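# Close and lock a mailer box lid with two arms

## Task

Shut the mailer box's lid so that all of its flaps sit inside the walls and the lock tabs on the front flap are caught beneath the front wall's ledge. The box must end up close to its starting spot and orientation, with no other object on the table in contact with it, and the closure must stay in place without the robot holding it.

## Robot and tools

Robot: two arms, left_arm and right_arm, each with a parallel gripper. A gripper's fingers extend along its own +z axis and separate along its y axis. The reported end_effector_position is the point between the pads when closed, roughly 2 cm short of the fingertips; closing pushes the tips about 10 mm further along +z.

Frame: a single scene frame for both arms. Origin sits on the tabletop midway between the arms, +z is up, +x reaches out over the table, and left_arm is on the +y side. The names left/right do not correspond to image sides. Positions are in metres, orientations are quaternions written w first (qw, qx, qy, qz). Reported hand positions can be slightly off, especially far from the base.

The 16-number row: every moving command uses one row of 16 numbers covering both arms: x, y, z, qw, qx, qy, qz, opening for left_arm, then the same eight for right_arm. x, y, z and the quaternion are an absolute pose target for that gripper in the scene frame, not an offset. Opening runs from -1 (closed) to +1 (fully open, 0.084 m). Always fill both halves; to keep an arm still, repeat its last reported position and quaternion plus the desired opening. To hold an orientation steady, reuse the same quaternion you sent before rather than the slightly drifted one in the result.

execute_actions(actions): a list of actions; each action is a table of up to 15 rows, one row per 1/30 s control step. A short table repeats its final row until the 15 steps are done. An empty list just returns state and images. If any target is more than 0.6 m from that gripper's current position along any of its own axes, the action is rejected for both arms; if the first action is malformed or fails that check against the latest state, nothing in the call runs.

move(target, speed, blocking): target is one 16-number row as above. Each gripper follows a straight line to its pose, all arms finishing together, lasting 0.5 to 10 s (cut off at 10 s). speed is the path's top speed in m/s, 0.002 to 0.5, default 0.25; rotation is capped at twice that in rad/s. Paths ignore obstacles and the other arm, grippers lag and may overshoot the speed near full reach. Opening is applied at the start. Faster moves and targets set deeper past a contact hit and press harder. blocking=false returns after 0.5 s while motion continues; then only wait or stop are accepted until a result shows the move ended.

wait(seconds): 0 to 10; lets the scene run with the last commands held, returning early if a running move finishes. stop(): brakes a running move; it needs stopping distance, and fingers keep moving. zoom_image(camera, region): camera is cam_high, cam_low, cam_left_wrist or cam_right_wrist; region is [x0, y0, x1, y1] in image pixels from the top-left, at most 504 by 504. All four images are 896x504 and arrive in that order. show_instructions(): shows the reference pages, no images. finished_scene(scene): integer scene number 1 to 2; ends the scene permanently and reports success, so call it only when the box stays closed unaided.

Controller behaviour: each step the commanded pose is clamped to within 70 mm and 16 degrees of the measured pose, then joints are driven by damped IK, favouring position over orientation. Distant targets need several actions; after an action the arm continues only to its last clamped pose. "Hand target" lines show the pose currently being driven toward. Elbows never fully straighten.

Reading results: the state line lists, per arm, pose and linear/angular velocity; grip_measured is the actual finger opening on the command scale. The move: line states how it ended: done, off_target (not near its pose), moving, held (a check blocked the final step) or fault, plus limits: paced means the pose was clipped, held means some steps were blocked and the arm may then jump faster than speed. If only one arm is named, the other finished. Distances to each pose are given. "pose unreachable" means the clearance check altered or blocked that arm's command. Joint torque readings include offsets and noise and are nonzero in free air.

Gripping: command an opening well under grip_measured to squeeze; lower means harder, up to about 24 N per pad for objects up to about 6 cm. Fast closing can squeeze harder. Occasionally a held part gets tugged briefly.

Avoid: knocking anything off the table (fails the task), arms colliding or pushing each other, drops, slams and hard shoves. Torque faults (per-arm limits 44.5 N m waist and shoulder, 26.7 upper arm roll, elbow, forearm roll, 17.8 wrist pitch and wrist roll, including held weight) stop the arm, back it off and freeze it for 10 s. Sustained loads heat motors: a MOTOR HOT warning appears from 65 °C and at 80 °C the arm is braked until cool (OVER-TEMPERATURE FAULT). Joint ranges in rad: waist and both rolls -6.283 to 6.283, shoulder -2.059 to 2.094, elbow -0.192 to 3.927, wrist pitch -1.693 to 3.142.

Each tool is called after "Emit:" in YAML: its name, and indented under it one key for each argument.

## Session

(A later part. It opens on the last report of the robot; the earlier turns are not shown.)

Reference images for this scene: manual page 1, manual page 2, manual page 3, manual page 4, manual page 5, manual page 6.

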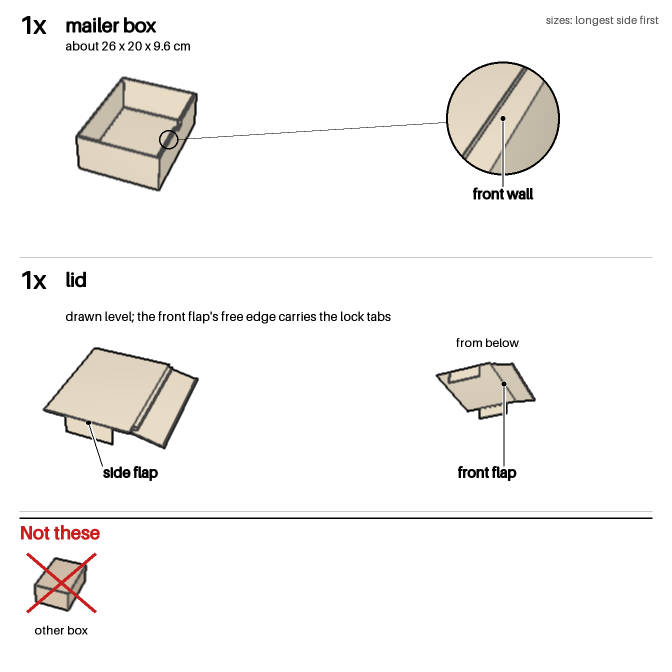

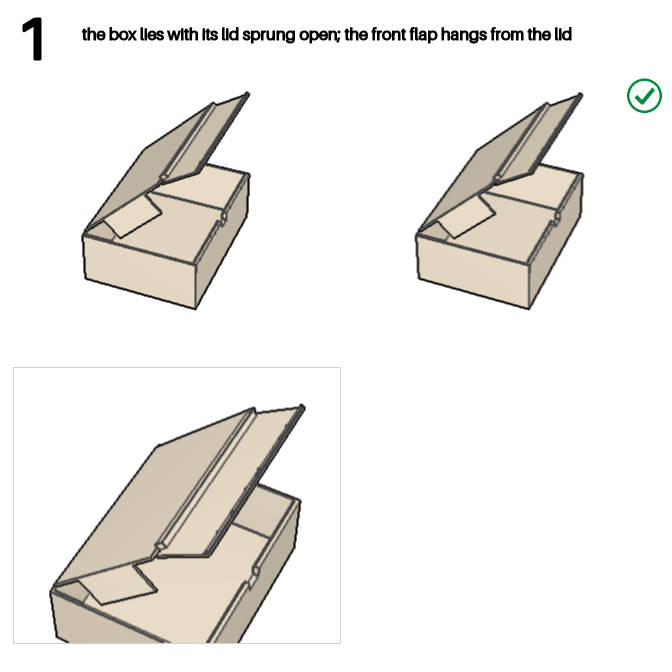

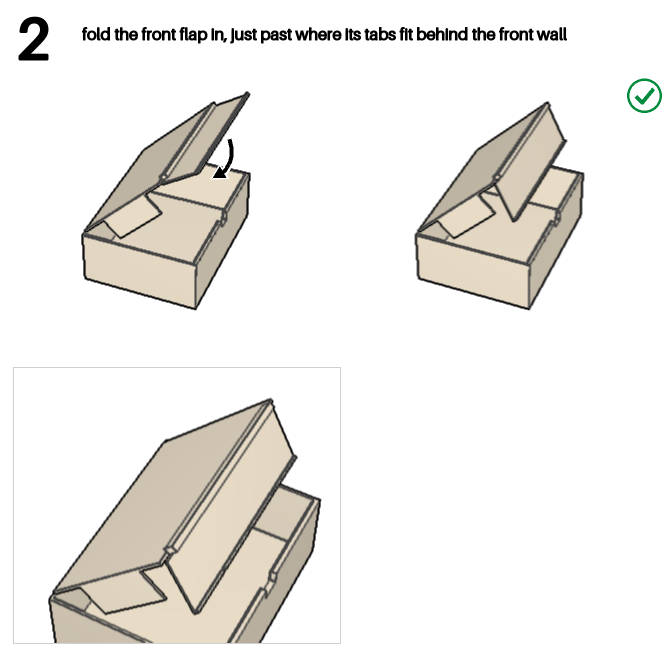

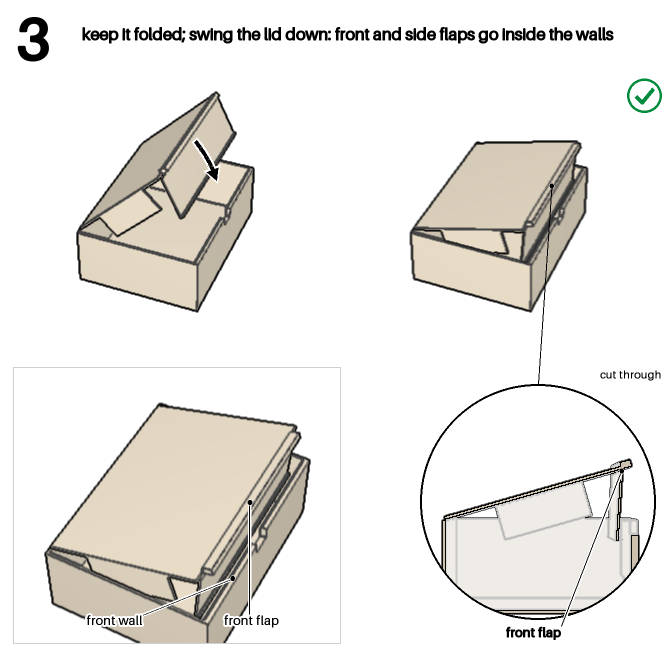

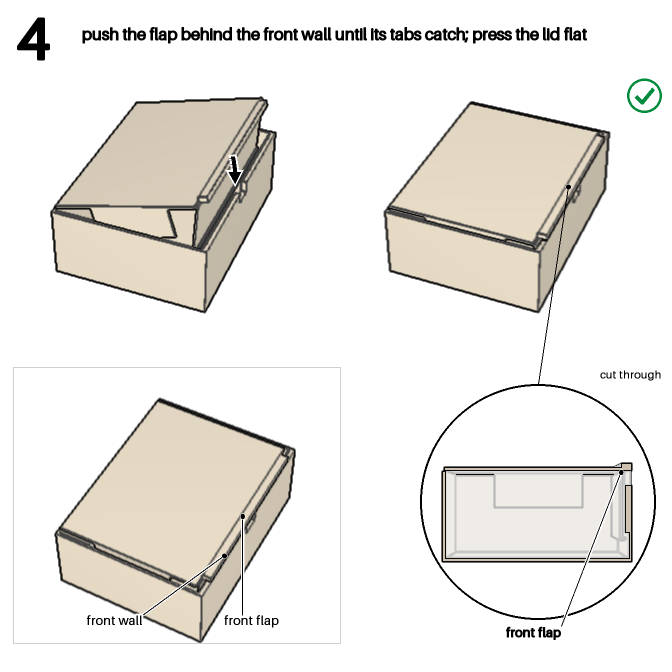

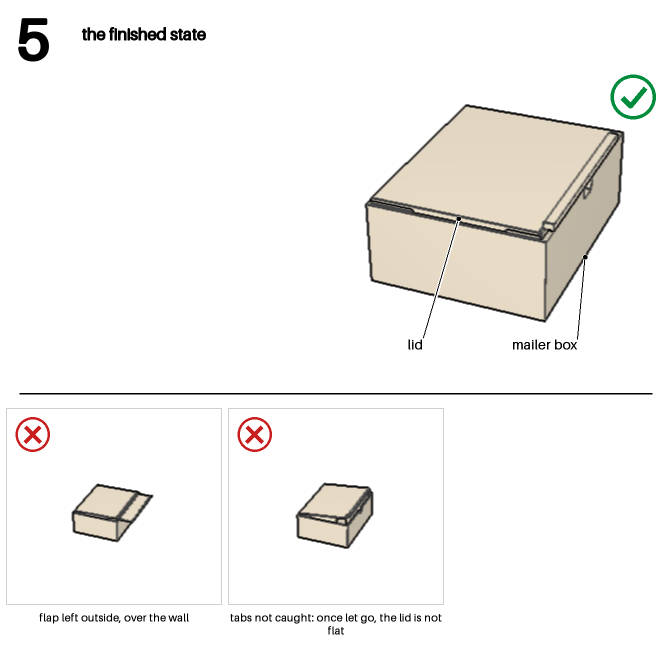

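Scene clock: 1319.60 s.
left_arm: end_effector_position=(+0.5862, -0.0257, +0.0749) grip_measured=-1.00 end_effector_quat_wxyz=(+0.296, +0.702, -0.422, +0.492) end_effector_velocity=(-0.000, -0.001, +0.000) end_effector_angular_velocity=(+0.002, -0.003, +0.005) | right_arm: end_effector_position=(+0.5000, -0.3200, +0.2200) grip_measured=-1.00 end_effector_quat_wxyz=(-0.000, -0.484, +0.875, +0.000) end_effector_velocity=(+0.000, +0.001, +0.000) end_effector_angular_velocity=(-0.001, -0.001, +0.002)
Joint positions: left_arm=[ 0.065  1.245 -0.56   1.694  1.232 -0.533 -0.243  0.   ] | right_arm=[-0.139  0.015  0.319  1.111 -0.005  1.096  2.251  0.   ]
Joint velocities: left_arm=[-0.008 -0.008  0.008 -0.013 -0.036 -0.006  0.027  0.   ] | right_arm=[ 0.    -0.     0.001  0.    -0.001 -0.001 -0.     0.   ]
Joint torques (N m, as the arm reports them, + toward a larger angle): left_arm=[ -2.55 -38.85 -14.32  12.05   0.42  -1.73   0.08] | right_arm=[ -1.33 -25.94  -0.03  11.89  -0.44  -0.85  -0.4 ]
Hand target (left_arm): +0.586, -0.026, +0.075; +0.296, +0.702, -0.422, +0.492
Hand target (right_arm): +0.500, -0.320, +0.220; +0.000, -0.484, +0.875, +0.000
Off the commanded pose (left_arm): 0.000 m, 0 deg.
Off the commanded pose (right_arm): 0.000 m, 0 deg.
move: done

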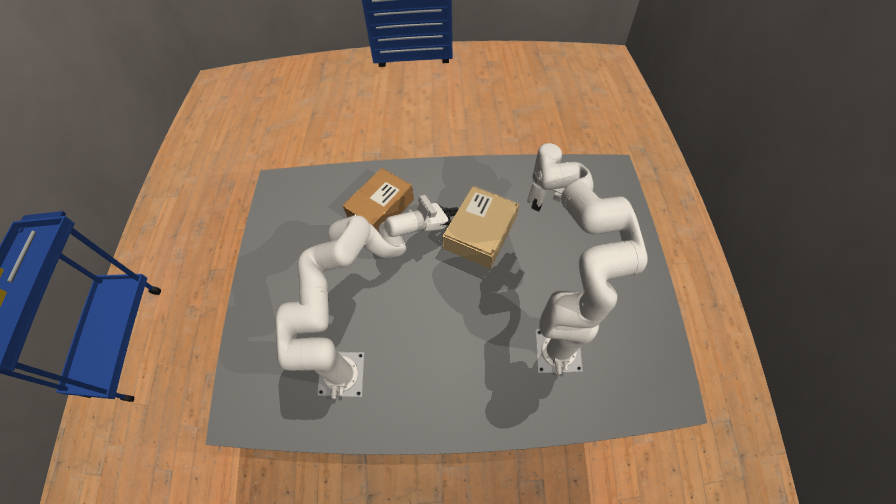

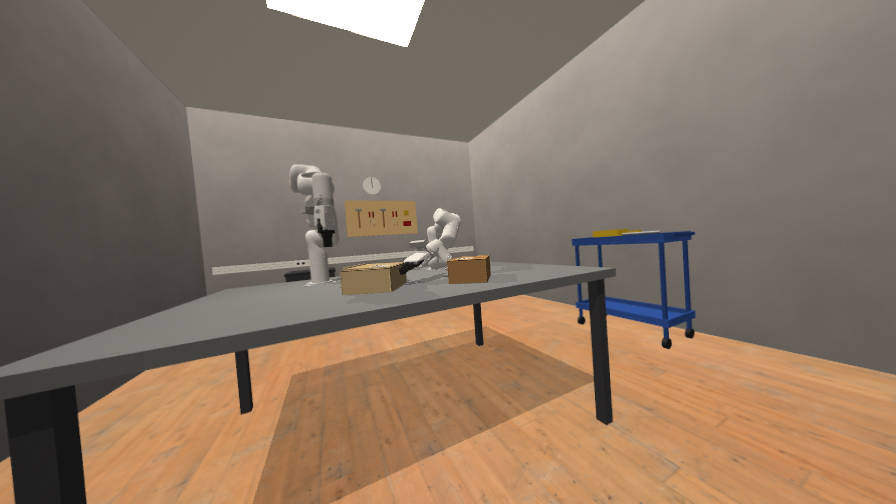

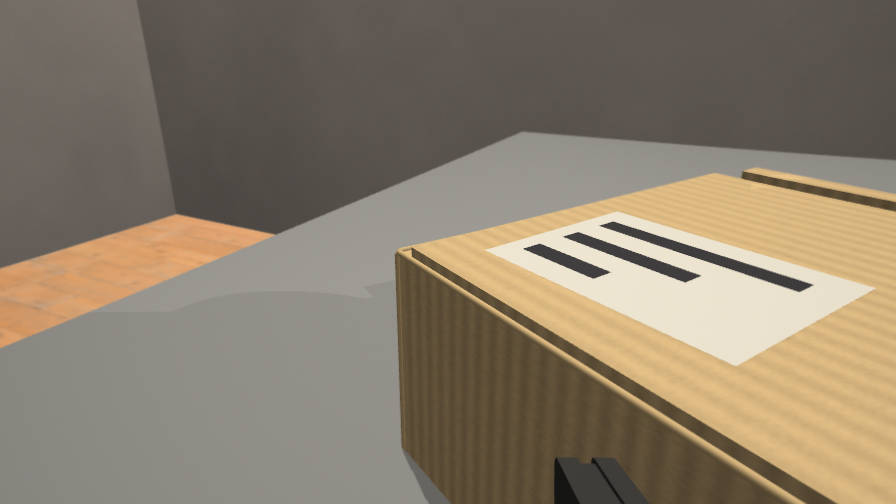

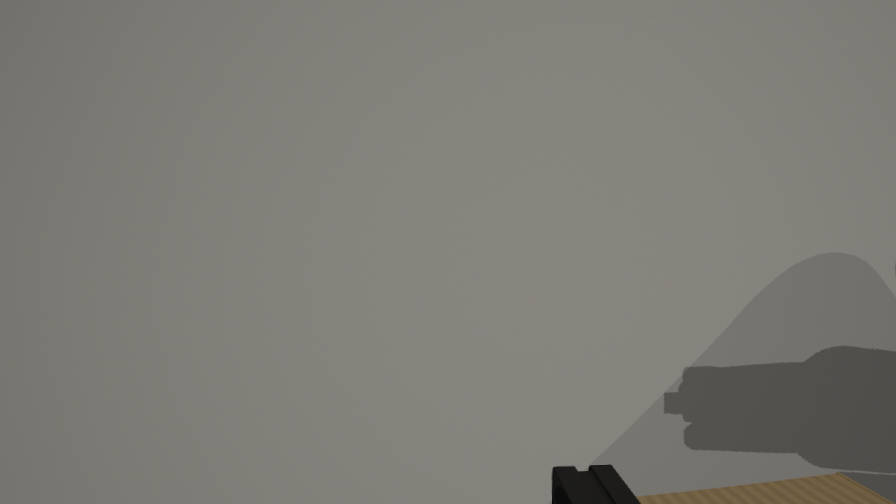

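Emit:
move:
  target: [0.55,0.03,0.17,0.296,0.702,-0.422,0.492,-1,0.39,-0.24,0.16,0,0.484,-0.875,0,-1]

Emit:
move:
  target: [0.36,0.05,0.25,0.158,0.787,-0.226,0.552,-1,0.39,-0.225,0.075,0,0.484,-0.875,0,-1]

Emit:
move:
  target: [0.36,0.05,0.25,0.158,0.787,-0.226,0.552,-1,0.40,-0.205,0.075,0,0.484,-0.875,0,-1]
  speed: 0.03

Emit:
zoom_image:
  camera: "cam_high"
  region: [420,170,540,290]

Scene clock: 1349.97 s.
left_arm: end_effector_position=(+0.5503, +0.0298, +0.1697) grip_measured=-1.00 end_effector_quat_wxyz=(+0.296, +0.702, -0.422, +0.492) end_effector_velocity=(-0.001, +0.001, +0.003) end_effector_angular_velocity=(+0.000, -0.004, +0.001) | right_arm: end_effector_position=(+0.3905, -0.2405, +0.1601) grip_measured=-1.00 end_effector_quat_wxyz=(-0.000, -0.484, +0.875, -0.000) end_effector_velocity=(-0.002, +0.002, -0.001) end_effector_angular_velocity=(-0.001, -0.002, +0.004)
Joint positions: left_arm=[ 0.234  0.882 -0.578  1.326  1.23  -0.591 -0.318  0.   ] | right_arm=[-0.021 -0.223  0.429  0.696  0.117  0.903  2.396  0.   ]
Joint velocities: left_arm=[ 0.002 -0.011  0.001 -0.01  -0.009 -0.004  0.006  0.   ] | right_arm=[ 0.006 -0.005  0.001 -0.007  0.001 -0.005  0.002  0.   ]
Joint torques (N m, as the arm reports them, + toward a larger angle): left_arm=[ -0.95 -33.37 -11.12  13.82   0.23  -1.71   0.06] | right_arm=[ -1.73 -16.71  -1.89  11.14  -0.61  -0.96  -0.29]
Hand target (left_arm): +0.550, +0.030, +0.170; +0.296, +0.702, -0.422, +0.492
Hand target (right_arm): +0.390, -0.240, +0.160; -0.000, -0.484, +0.875, -0.000
Off the commanded pose (left_arm): 0.000 m, 0 deg.
Off the commanded pose (right_arm): 0.001 m, 0 deg.
move: done

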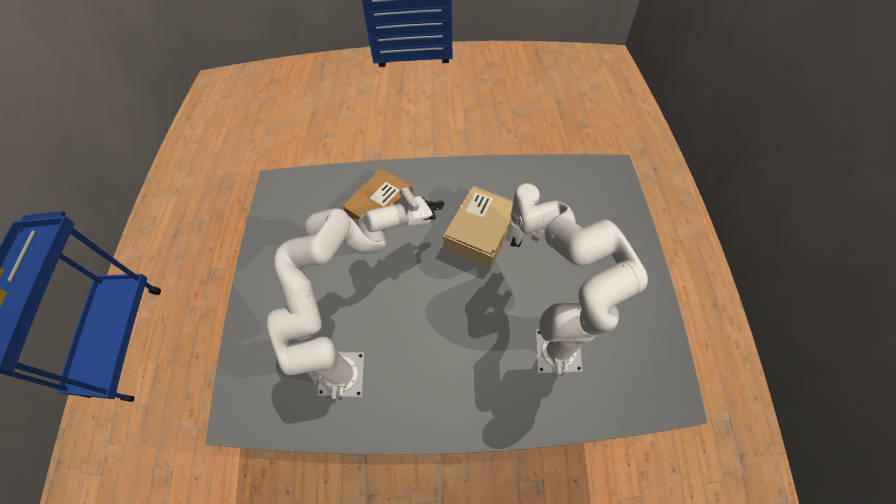

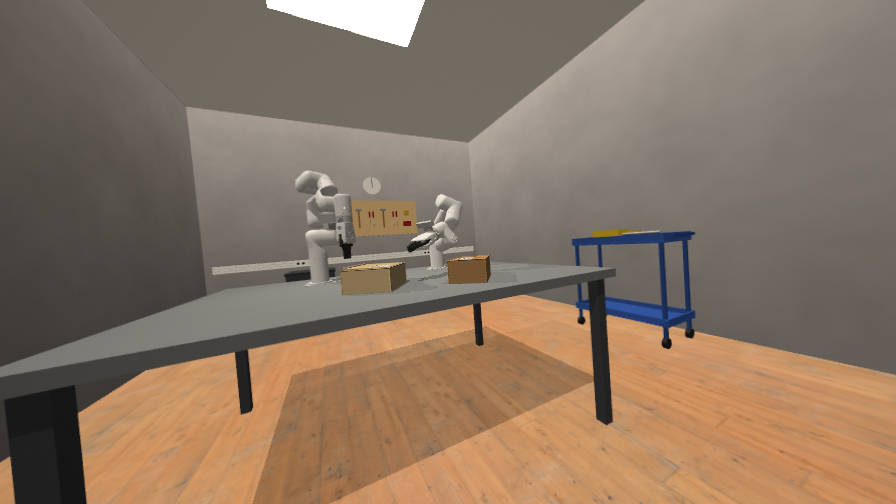

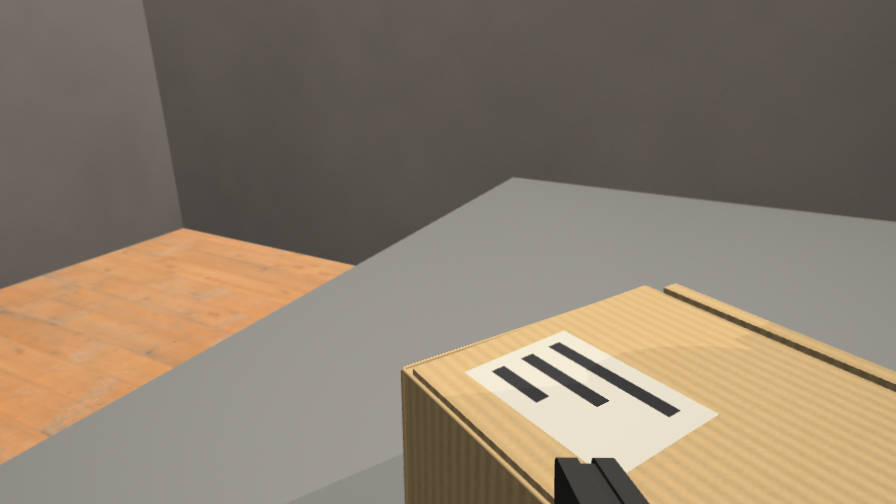

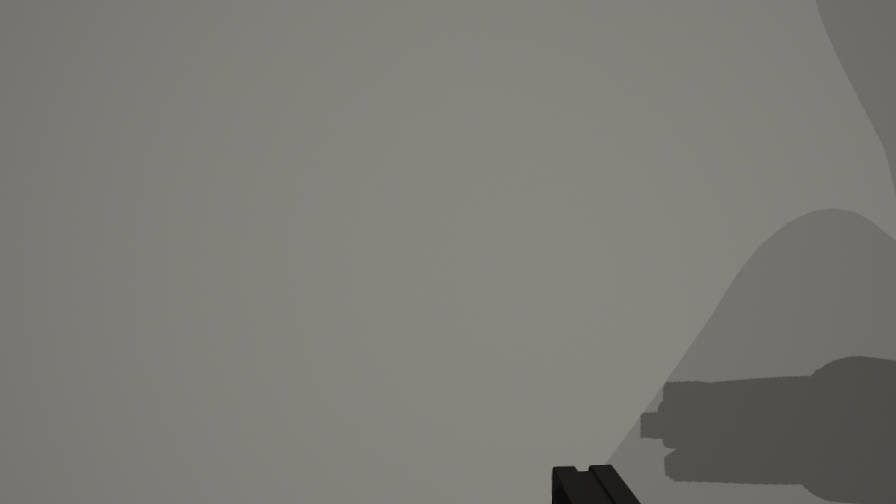

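Scene clock: 1352.13 s.
left_arm: end_effector_position=(+0.3608, +0.0521, +0.2493) grip_measured=-1.00 end_effector_quat_wxyz=(+0.155, +0.787, -0.227, +0.552) end_effector_velocity=(+0.001, -0.001, +0.001) end_effector_angular_velocity=(+0.000, -0.009, +0.012) | right_arm: end_effector_position=(+0.3899, -0.2252, +0.0752) grip_measured=-1.00 end_effector_quat_wxyz=(-0.000, -0.484, +0.875, -0.000) end_effector_velocity=(+0.001, -0.000, +0.000) end_effector_angular_velocity=(+0.000, -0.002, -0.001)
Joint positions: left_arm=[-0.156  0.088 -0.798  0.439 -0.534 -0.912  0.267  0.   ] | right_arm=[-0.02  -0.005  0.476  0.616  0.003  0.621  2.524  0.   ]
Joint velocities: left_arm=[-0.013  0.015 -0.004  0.011 -0.035 -0.019  0.026  0.   ] | right_arm=[-0.     0.    -0.001  0.001 -0.001 -0.001  0.001  0.   ]
Joint torques (N m, as the arm reports them, + toward a larger angle): left_arm=[ -1.4  -15.09  -0.6   13.7    1.43  -1.48   0.03] | right_arm=[ -1.21 -20.15  -0.21   9.68  -0.68  -0.88  -0.41]
Hand target (left_arm): +0.361, +0.052, +0.249; +0.155, +0.787, -0.227, +0.552
Hand target (right_arm): +0.390, -0.225, +0.075; -0.000, -0.484, +0.875, -0.000
Off the commanded pose (left_arm): 0.002 m, 0 deg.
Off the commanded pose (right_arm): 0.000 m, 0 deg.
move: done; limits=paced

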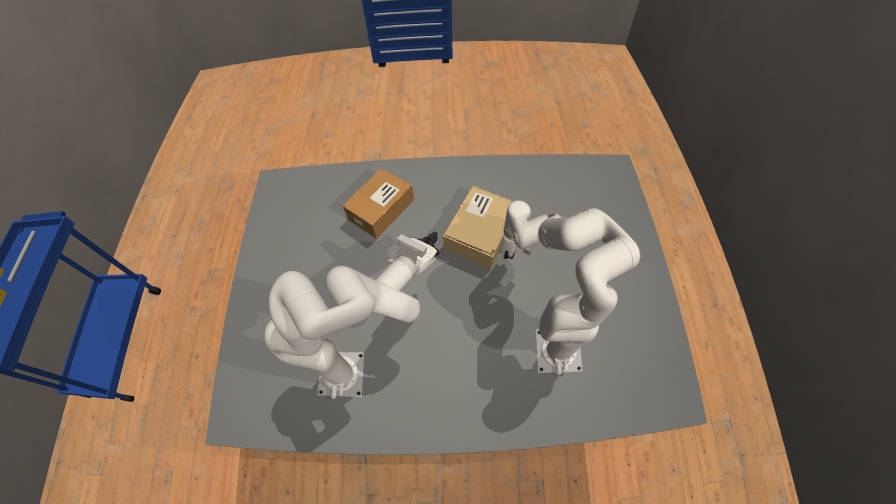

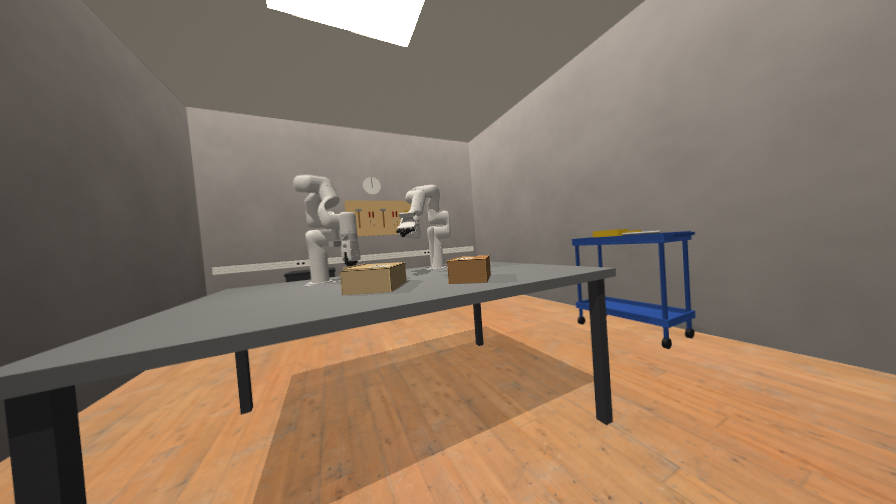

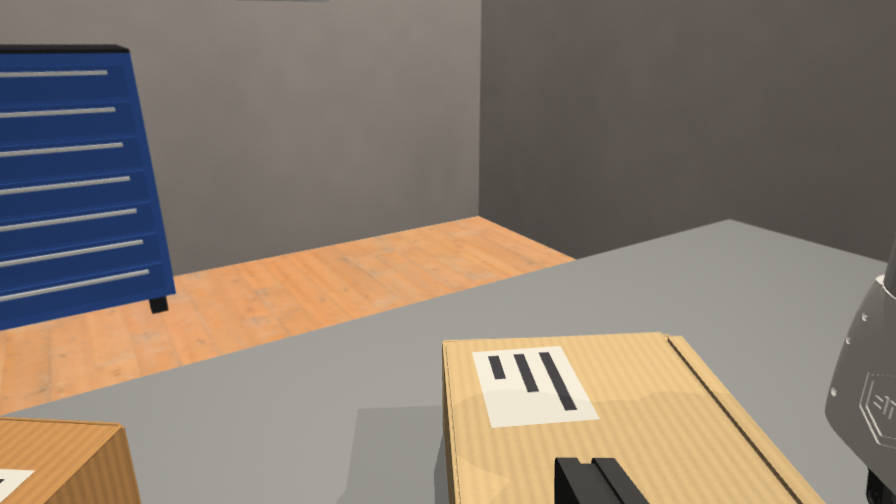

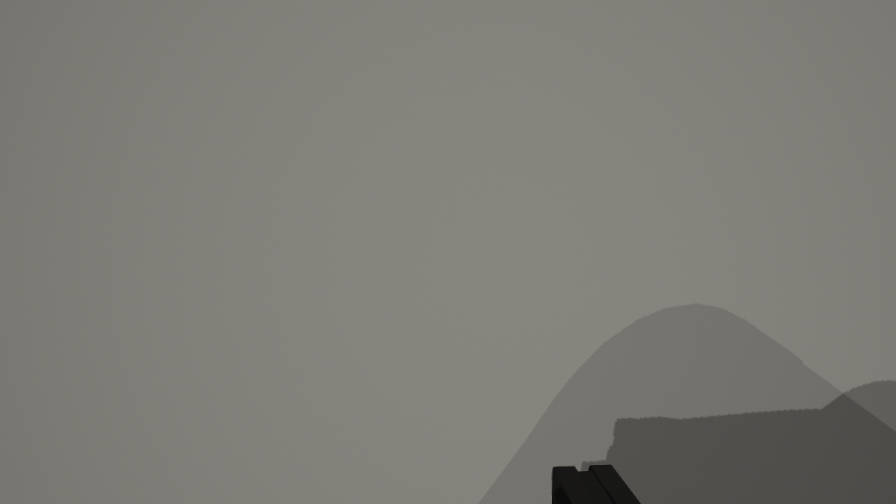

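Scene clock: 1353.20 s.
left_arm: end_effector_position=(+0.3600, +0.0500, +0.2500) grip_measured=-1.00 end_effector_quat_wxyz=(+0.158, +0.787, -0.226, +0.552) end_effector_velocity=(-0.000, -0.000, +0.000) end_effector_angular_velocity=(-0.001, -0.001, -0.000) | right_arm: end_effector_position=(+0.3999, -0.2053, +0.0750) grip_measured=-1.00 end_effector_quat_wxyz=(-0.000, -0.484, +0.875, +0.000) end_effector_velocity=(+0.001, +0.001, -0.000) end_effector_angular_velocity=(-0.002, +0.001, -0.001)
Joint positions: left_arm=[-0.159  0.09  -0.8    0.442 -0.536 -0.914  0.264  0.   ] | right_arm=[-0.001  0.052  0.491  0.677 -0.042  0.632  2.592  0.   ]
Joint velocities: left_arm=[-0.001  0.001 -0.001  0.    -0.001 -0.002 -0.     0.   ] | right_arm=[ 0.003  0.007 -0.     0.006 -0.007  0.002  0.009  0.   ]
Joint torques (N m, as the arm reports them, + toward a larger angle): left_arm=[ -0.85 -14.98  -0.64  13.68   1.47  -1.69   0.07] | right_arm=[ -1.42 -21.98   0.37   9.84  -0.74  -0.95  -0.34]
Hand target (left_arm): +0.360, +0.050, +0.250; +0.158, +0.787, -0.226, +0.552
Hand target (right_arm): +0.400, -0.205, +0.075; -0.000, -0.484, +0.875, -0.000
Off the commanded pose (left_arm): 0.000 m, 0 deg.
Off the commanded pose (right_arm): 0.000 m, 0 deg.
move: done

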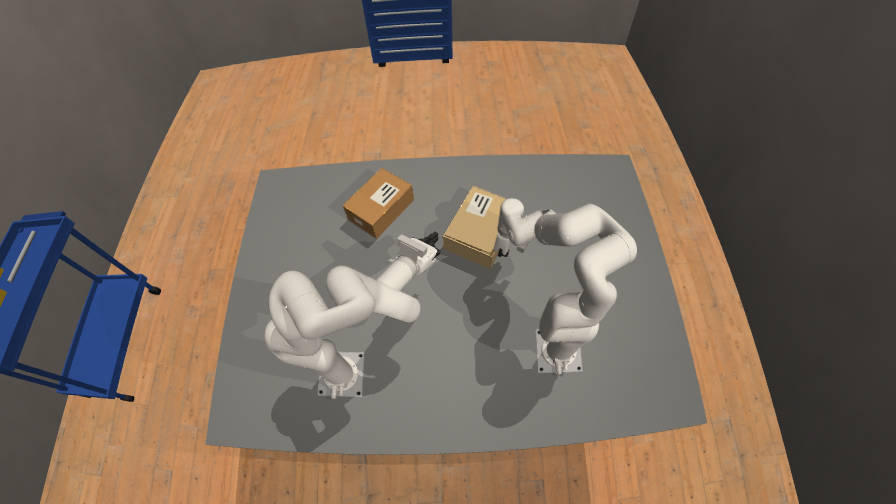

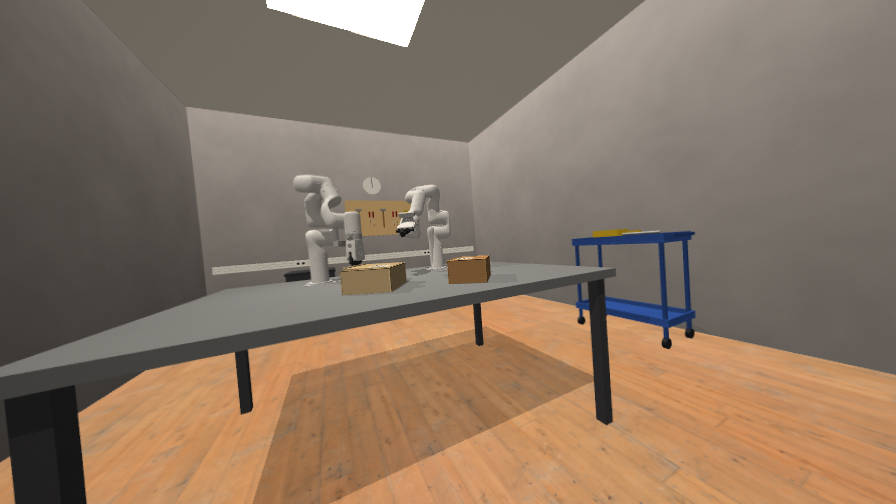

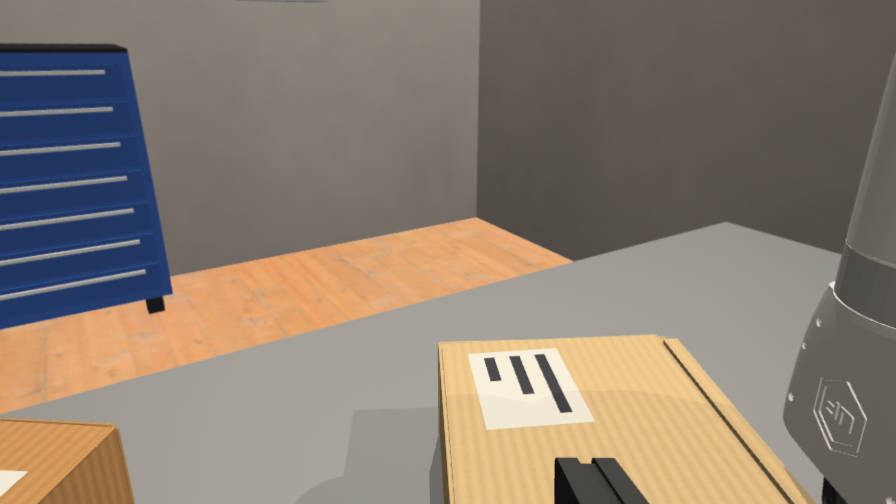

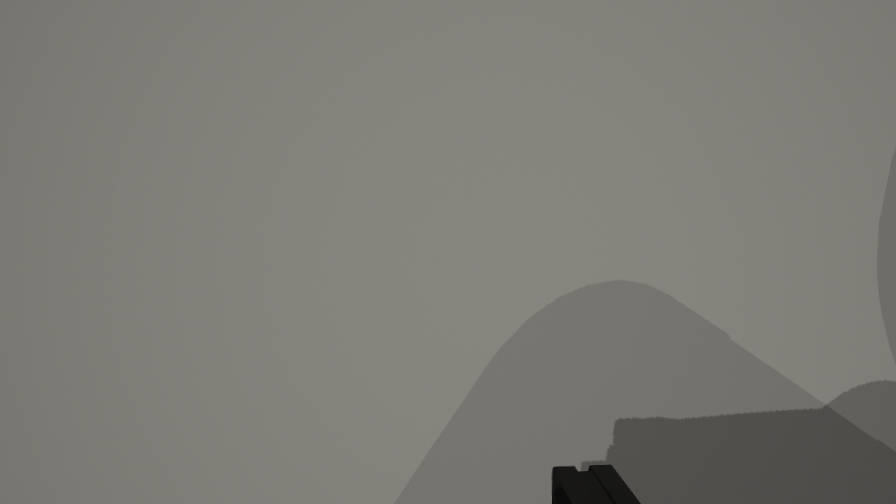

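Region (420, 170, 540, 290) of cam_high's 896x504 image, scaled by 4.200, with more detail than that image has.

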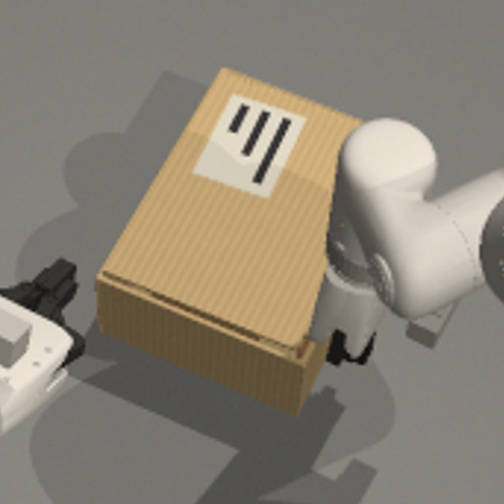

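Emit:
move:
  target: [0.427,-0.199,0.075,0.158,0.787,-0.226,0.552,-1,0.427,-0.199,0.075,0,0.484,-0.875,0,-1]
  speed: 0.0

speed must be a number from 0.002 to 0.5 (m/s); nothing of the call was run and nothing moved

Fortunately refused (left target was wrong).

Emit:
move:
  target: [0.36,0.05,0.25,0.158,0.787,-0.226,0.552,-1,0.424,-0.201,0.075,0,0.484,-0.875,0,-1]
  speed: 0.03

Emit:
zoom_image:
  camera: "cam_high"
  region: [420,170,540,290]

Scene clock: 1365.23 s.
left_arm: end_effector_position=(+0.3600, +0.0500, +0.2500) grip_measured=-1.00 end_effector_quat_wxyz=(+0.158, +0.787, -0.226, +0.552) end_effector_velocity=(-0.000, -0.000, -0.000) end_effector_angular_velocity=(+0.000, +0.000, -0.000) | right_arm: end_effector_position=(+0.4237, -0.2011, +0.0749) grip_measured=-1.00 end_effector_quat_wxyz=(-0.000, -0.484, +0.875, +0.000) end_effector_velocity=(+0.003, +0.001, +0.001) end_effector_angular_velocity=(+0.002, -0.004, +0.000)
Joint positions: left_arm=[-0.159  0.09  -0.8    0.442 -0.536 -0.914  0.263  0.   ] | right_arm=[-0.001  0.127  0.476  0.763 -0.096  0.653  2.617  0.   ]
Joint velocities: left_arm=[-0. -0.  0. -0. -0.  0.  0.  0.] | right_arm=[ 0.001  0.006 -0.     0.008 -0.004 -0.001  0.003  0.   ]
Joint torques (N m, as the arm reports them, + toward a larger angle): left_arm=[ -1.12 -15.42  -0.54  13.92   1.44  -1.67   0.06] | right_arm=[ -0.85 -25.09   2.06  11.42  -0.5   -1.69  -0.29]
Hand target (left_arm): +0.360, +0.050, +0.250; +0.158, +0.787, -0.226, +0.552
Hand target (right_arm): +0.424, -0.201, +0.075; -0.000, -0.484, +0.875, +0.000
Off the commanded pose (left_arm): 0.000 m, 0 deg.
Off the commanded pose (right_arm): 0.000 m, 0 deg.
move: done

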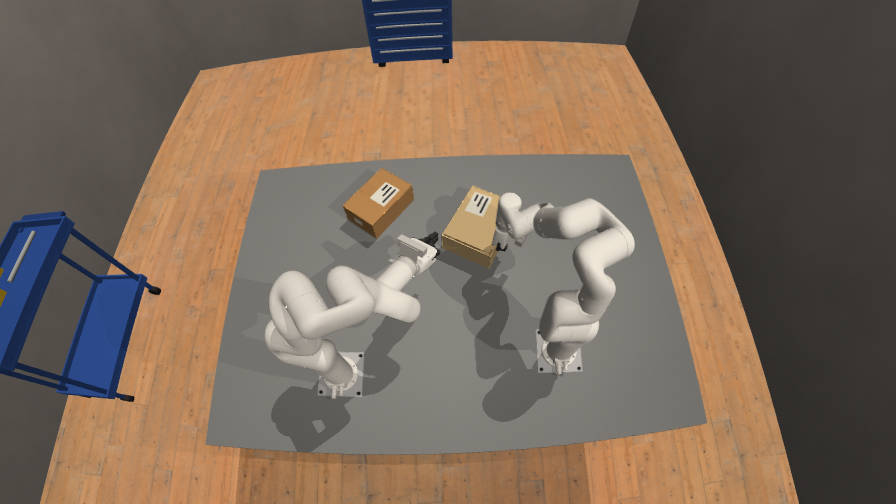

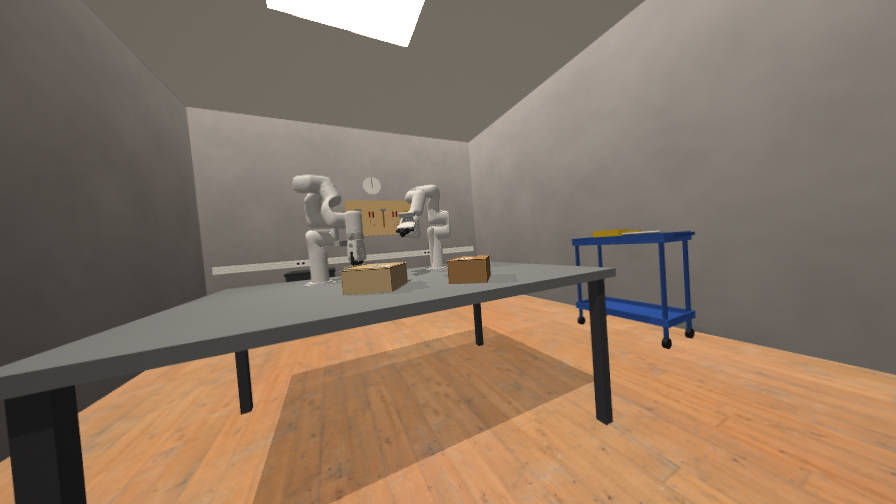

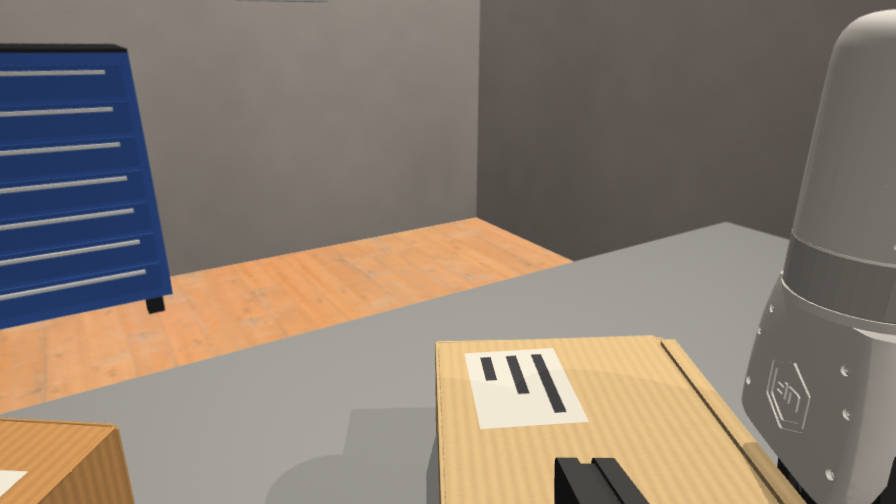

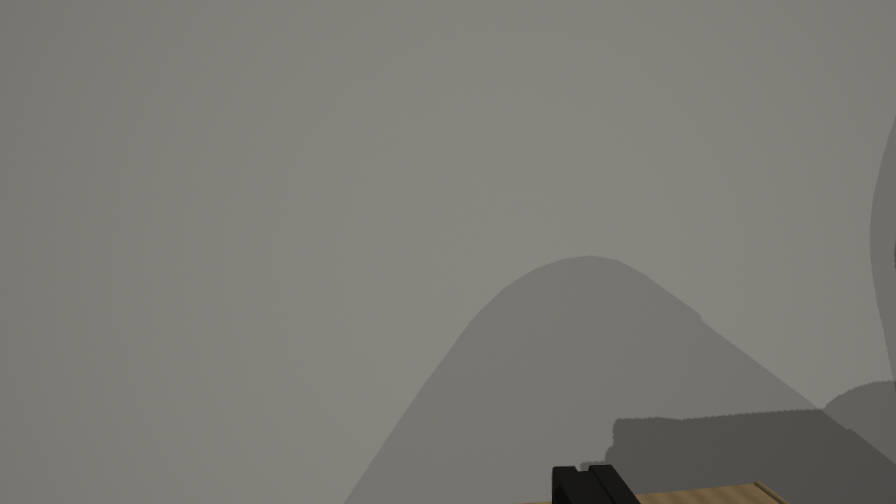

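Region (420, 170, 540, 290) of cam_high's 896x504 image, scaled by 4.200, with more detail than that image has.

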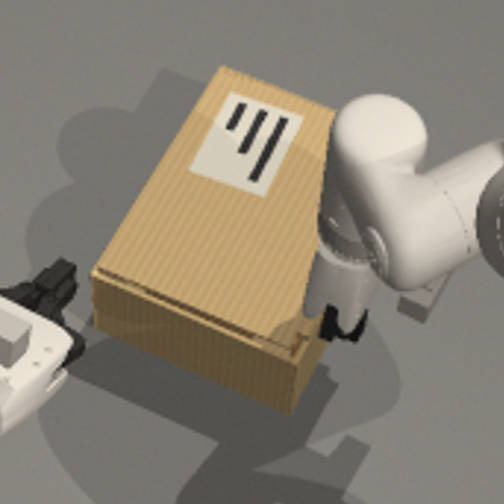

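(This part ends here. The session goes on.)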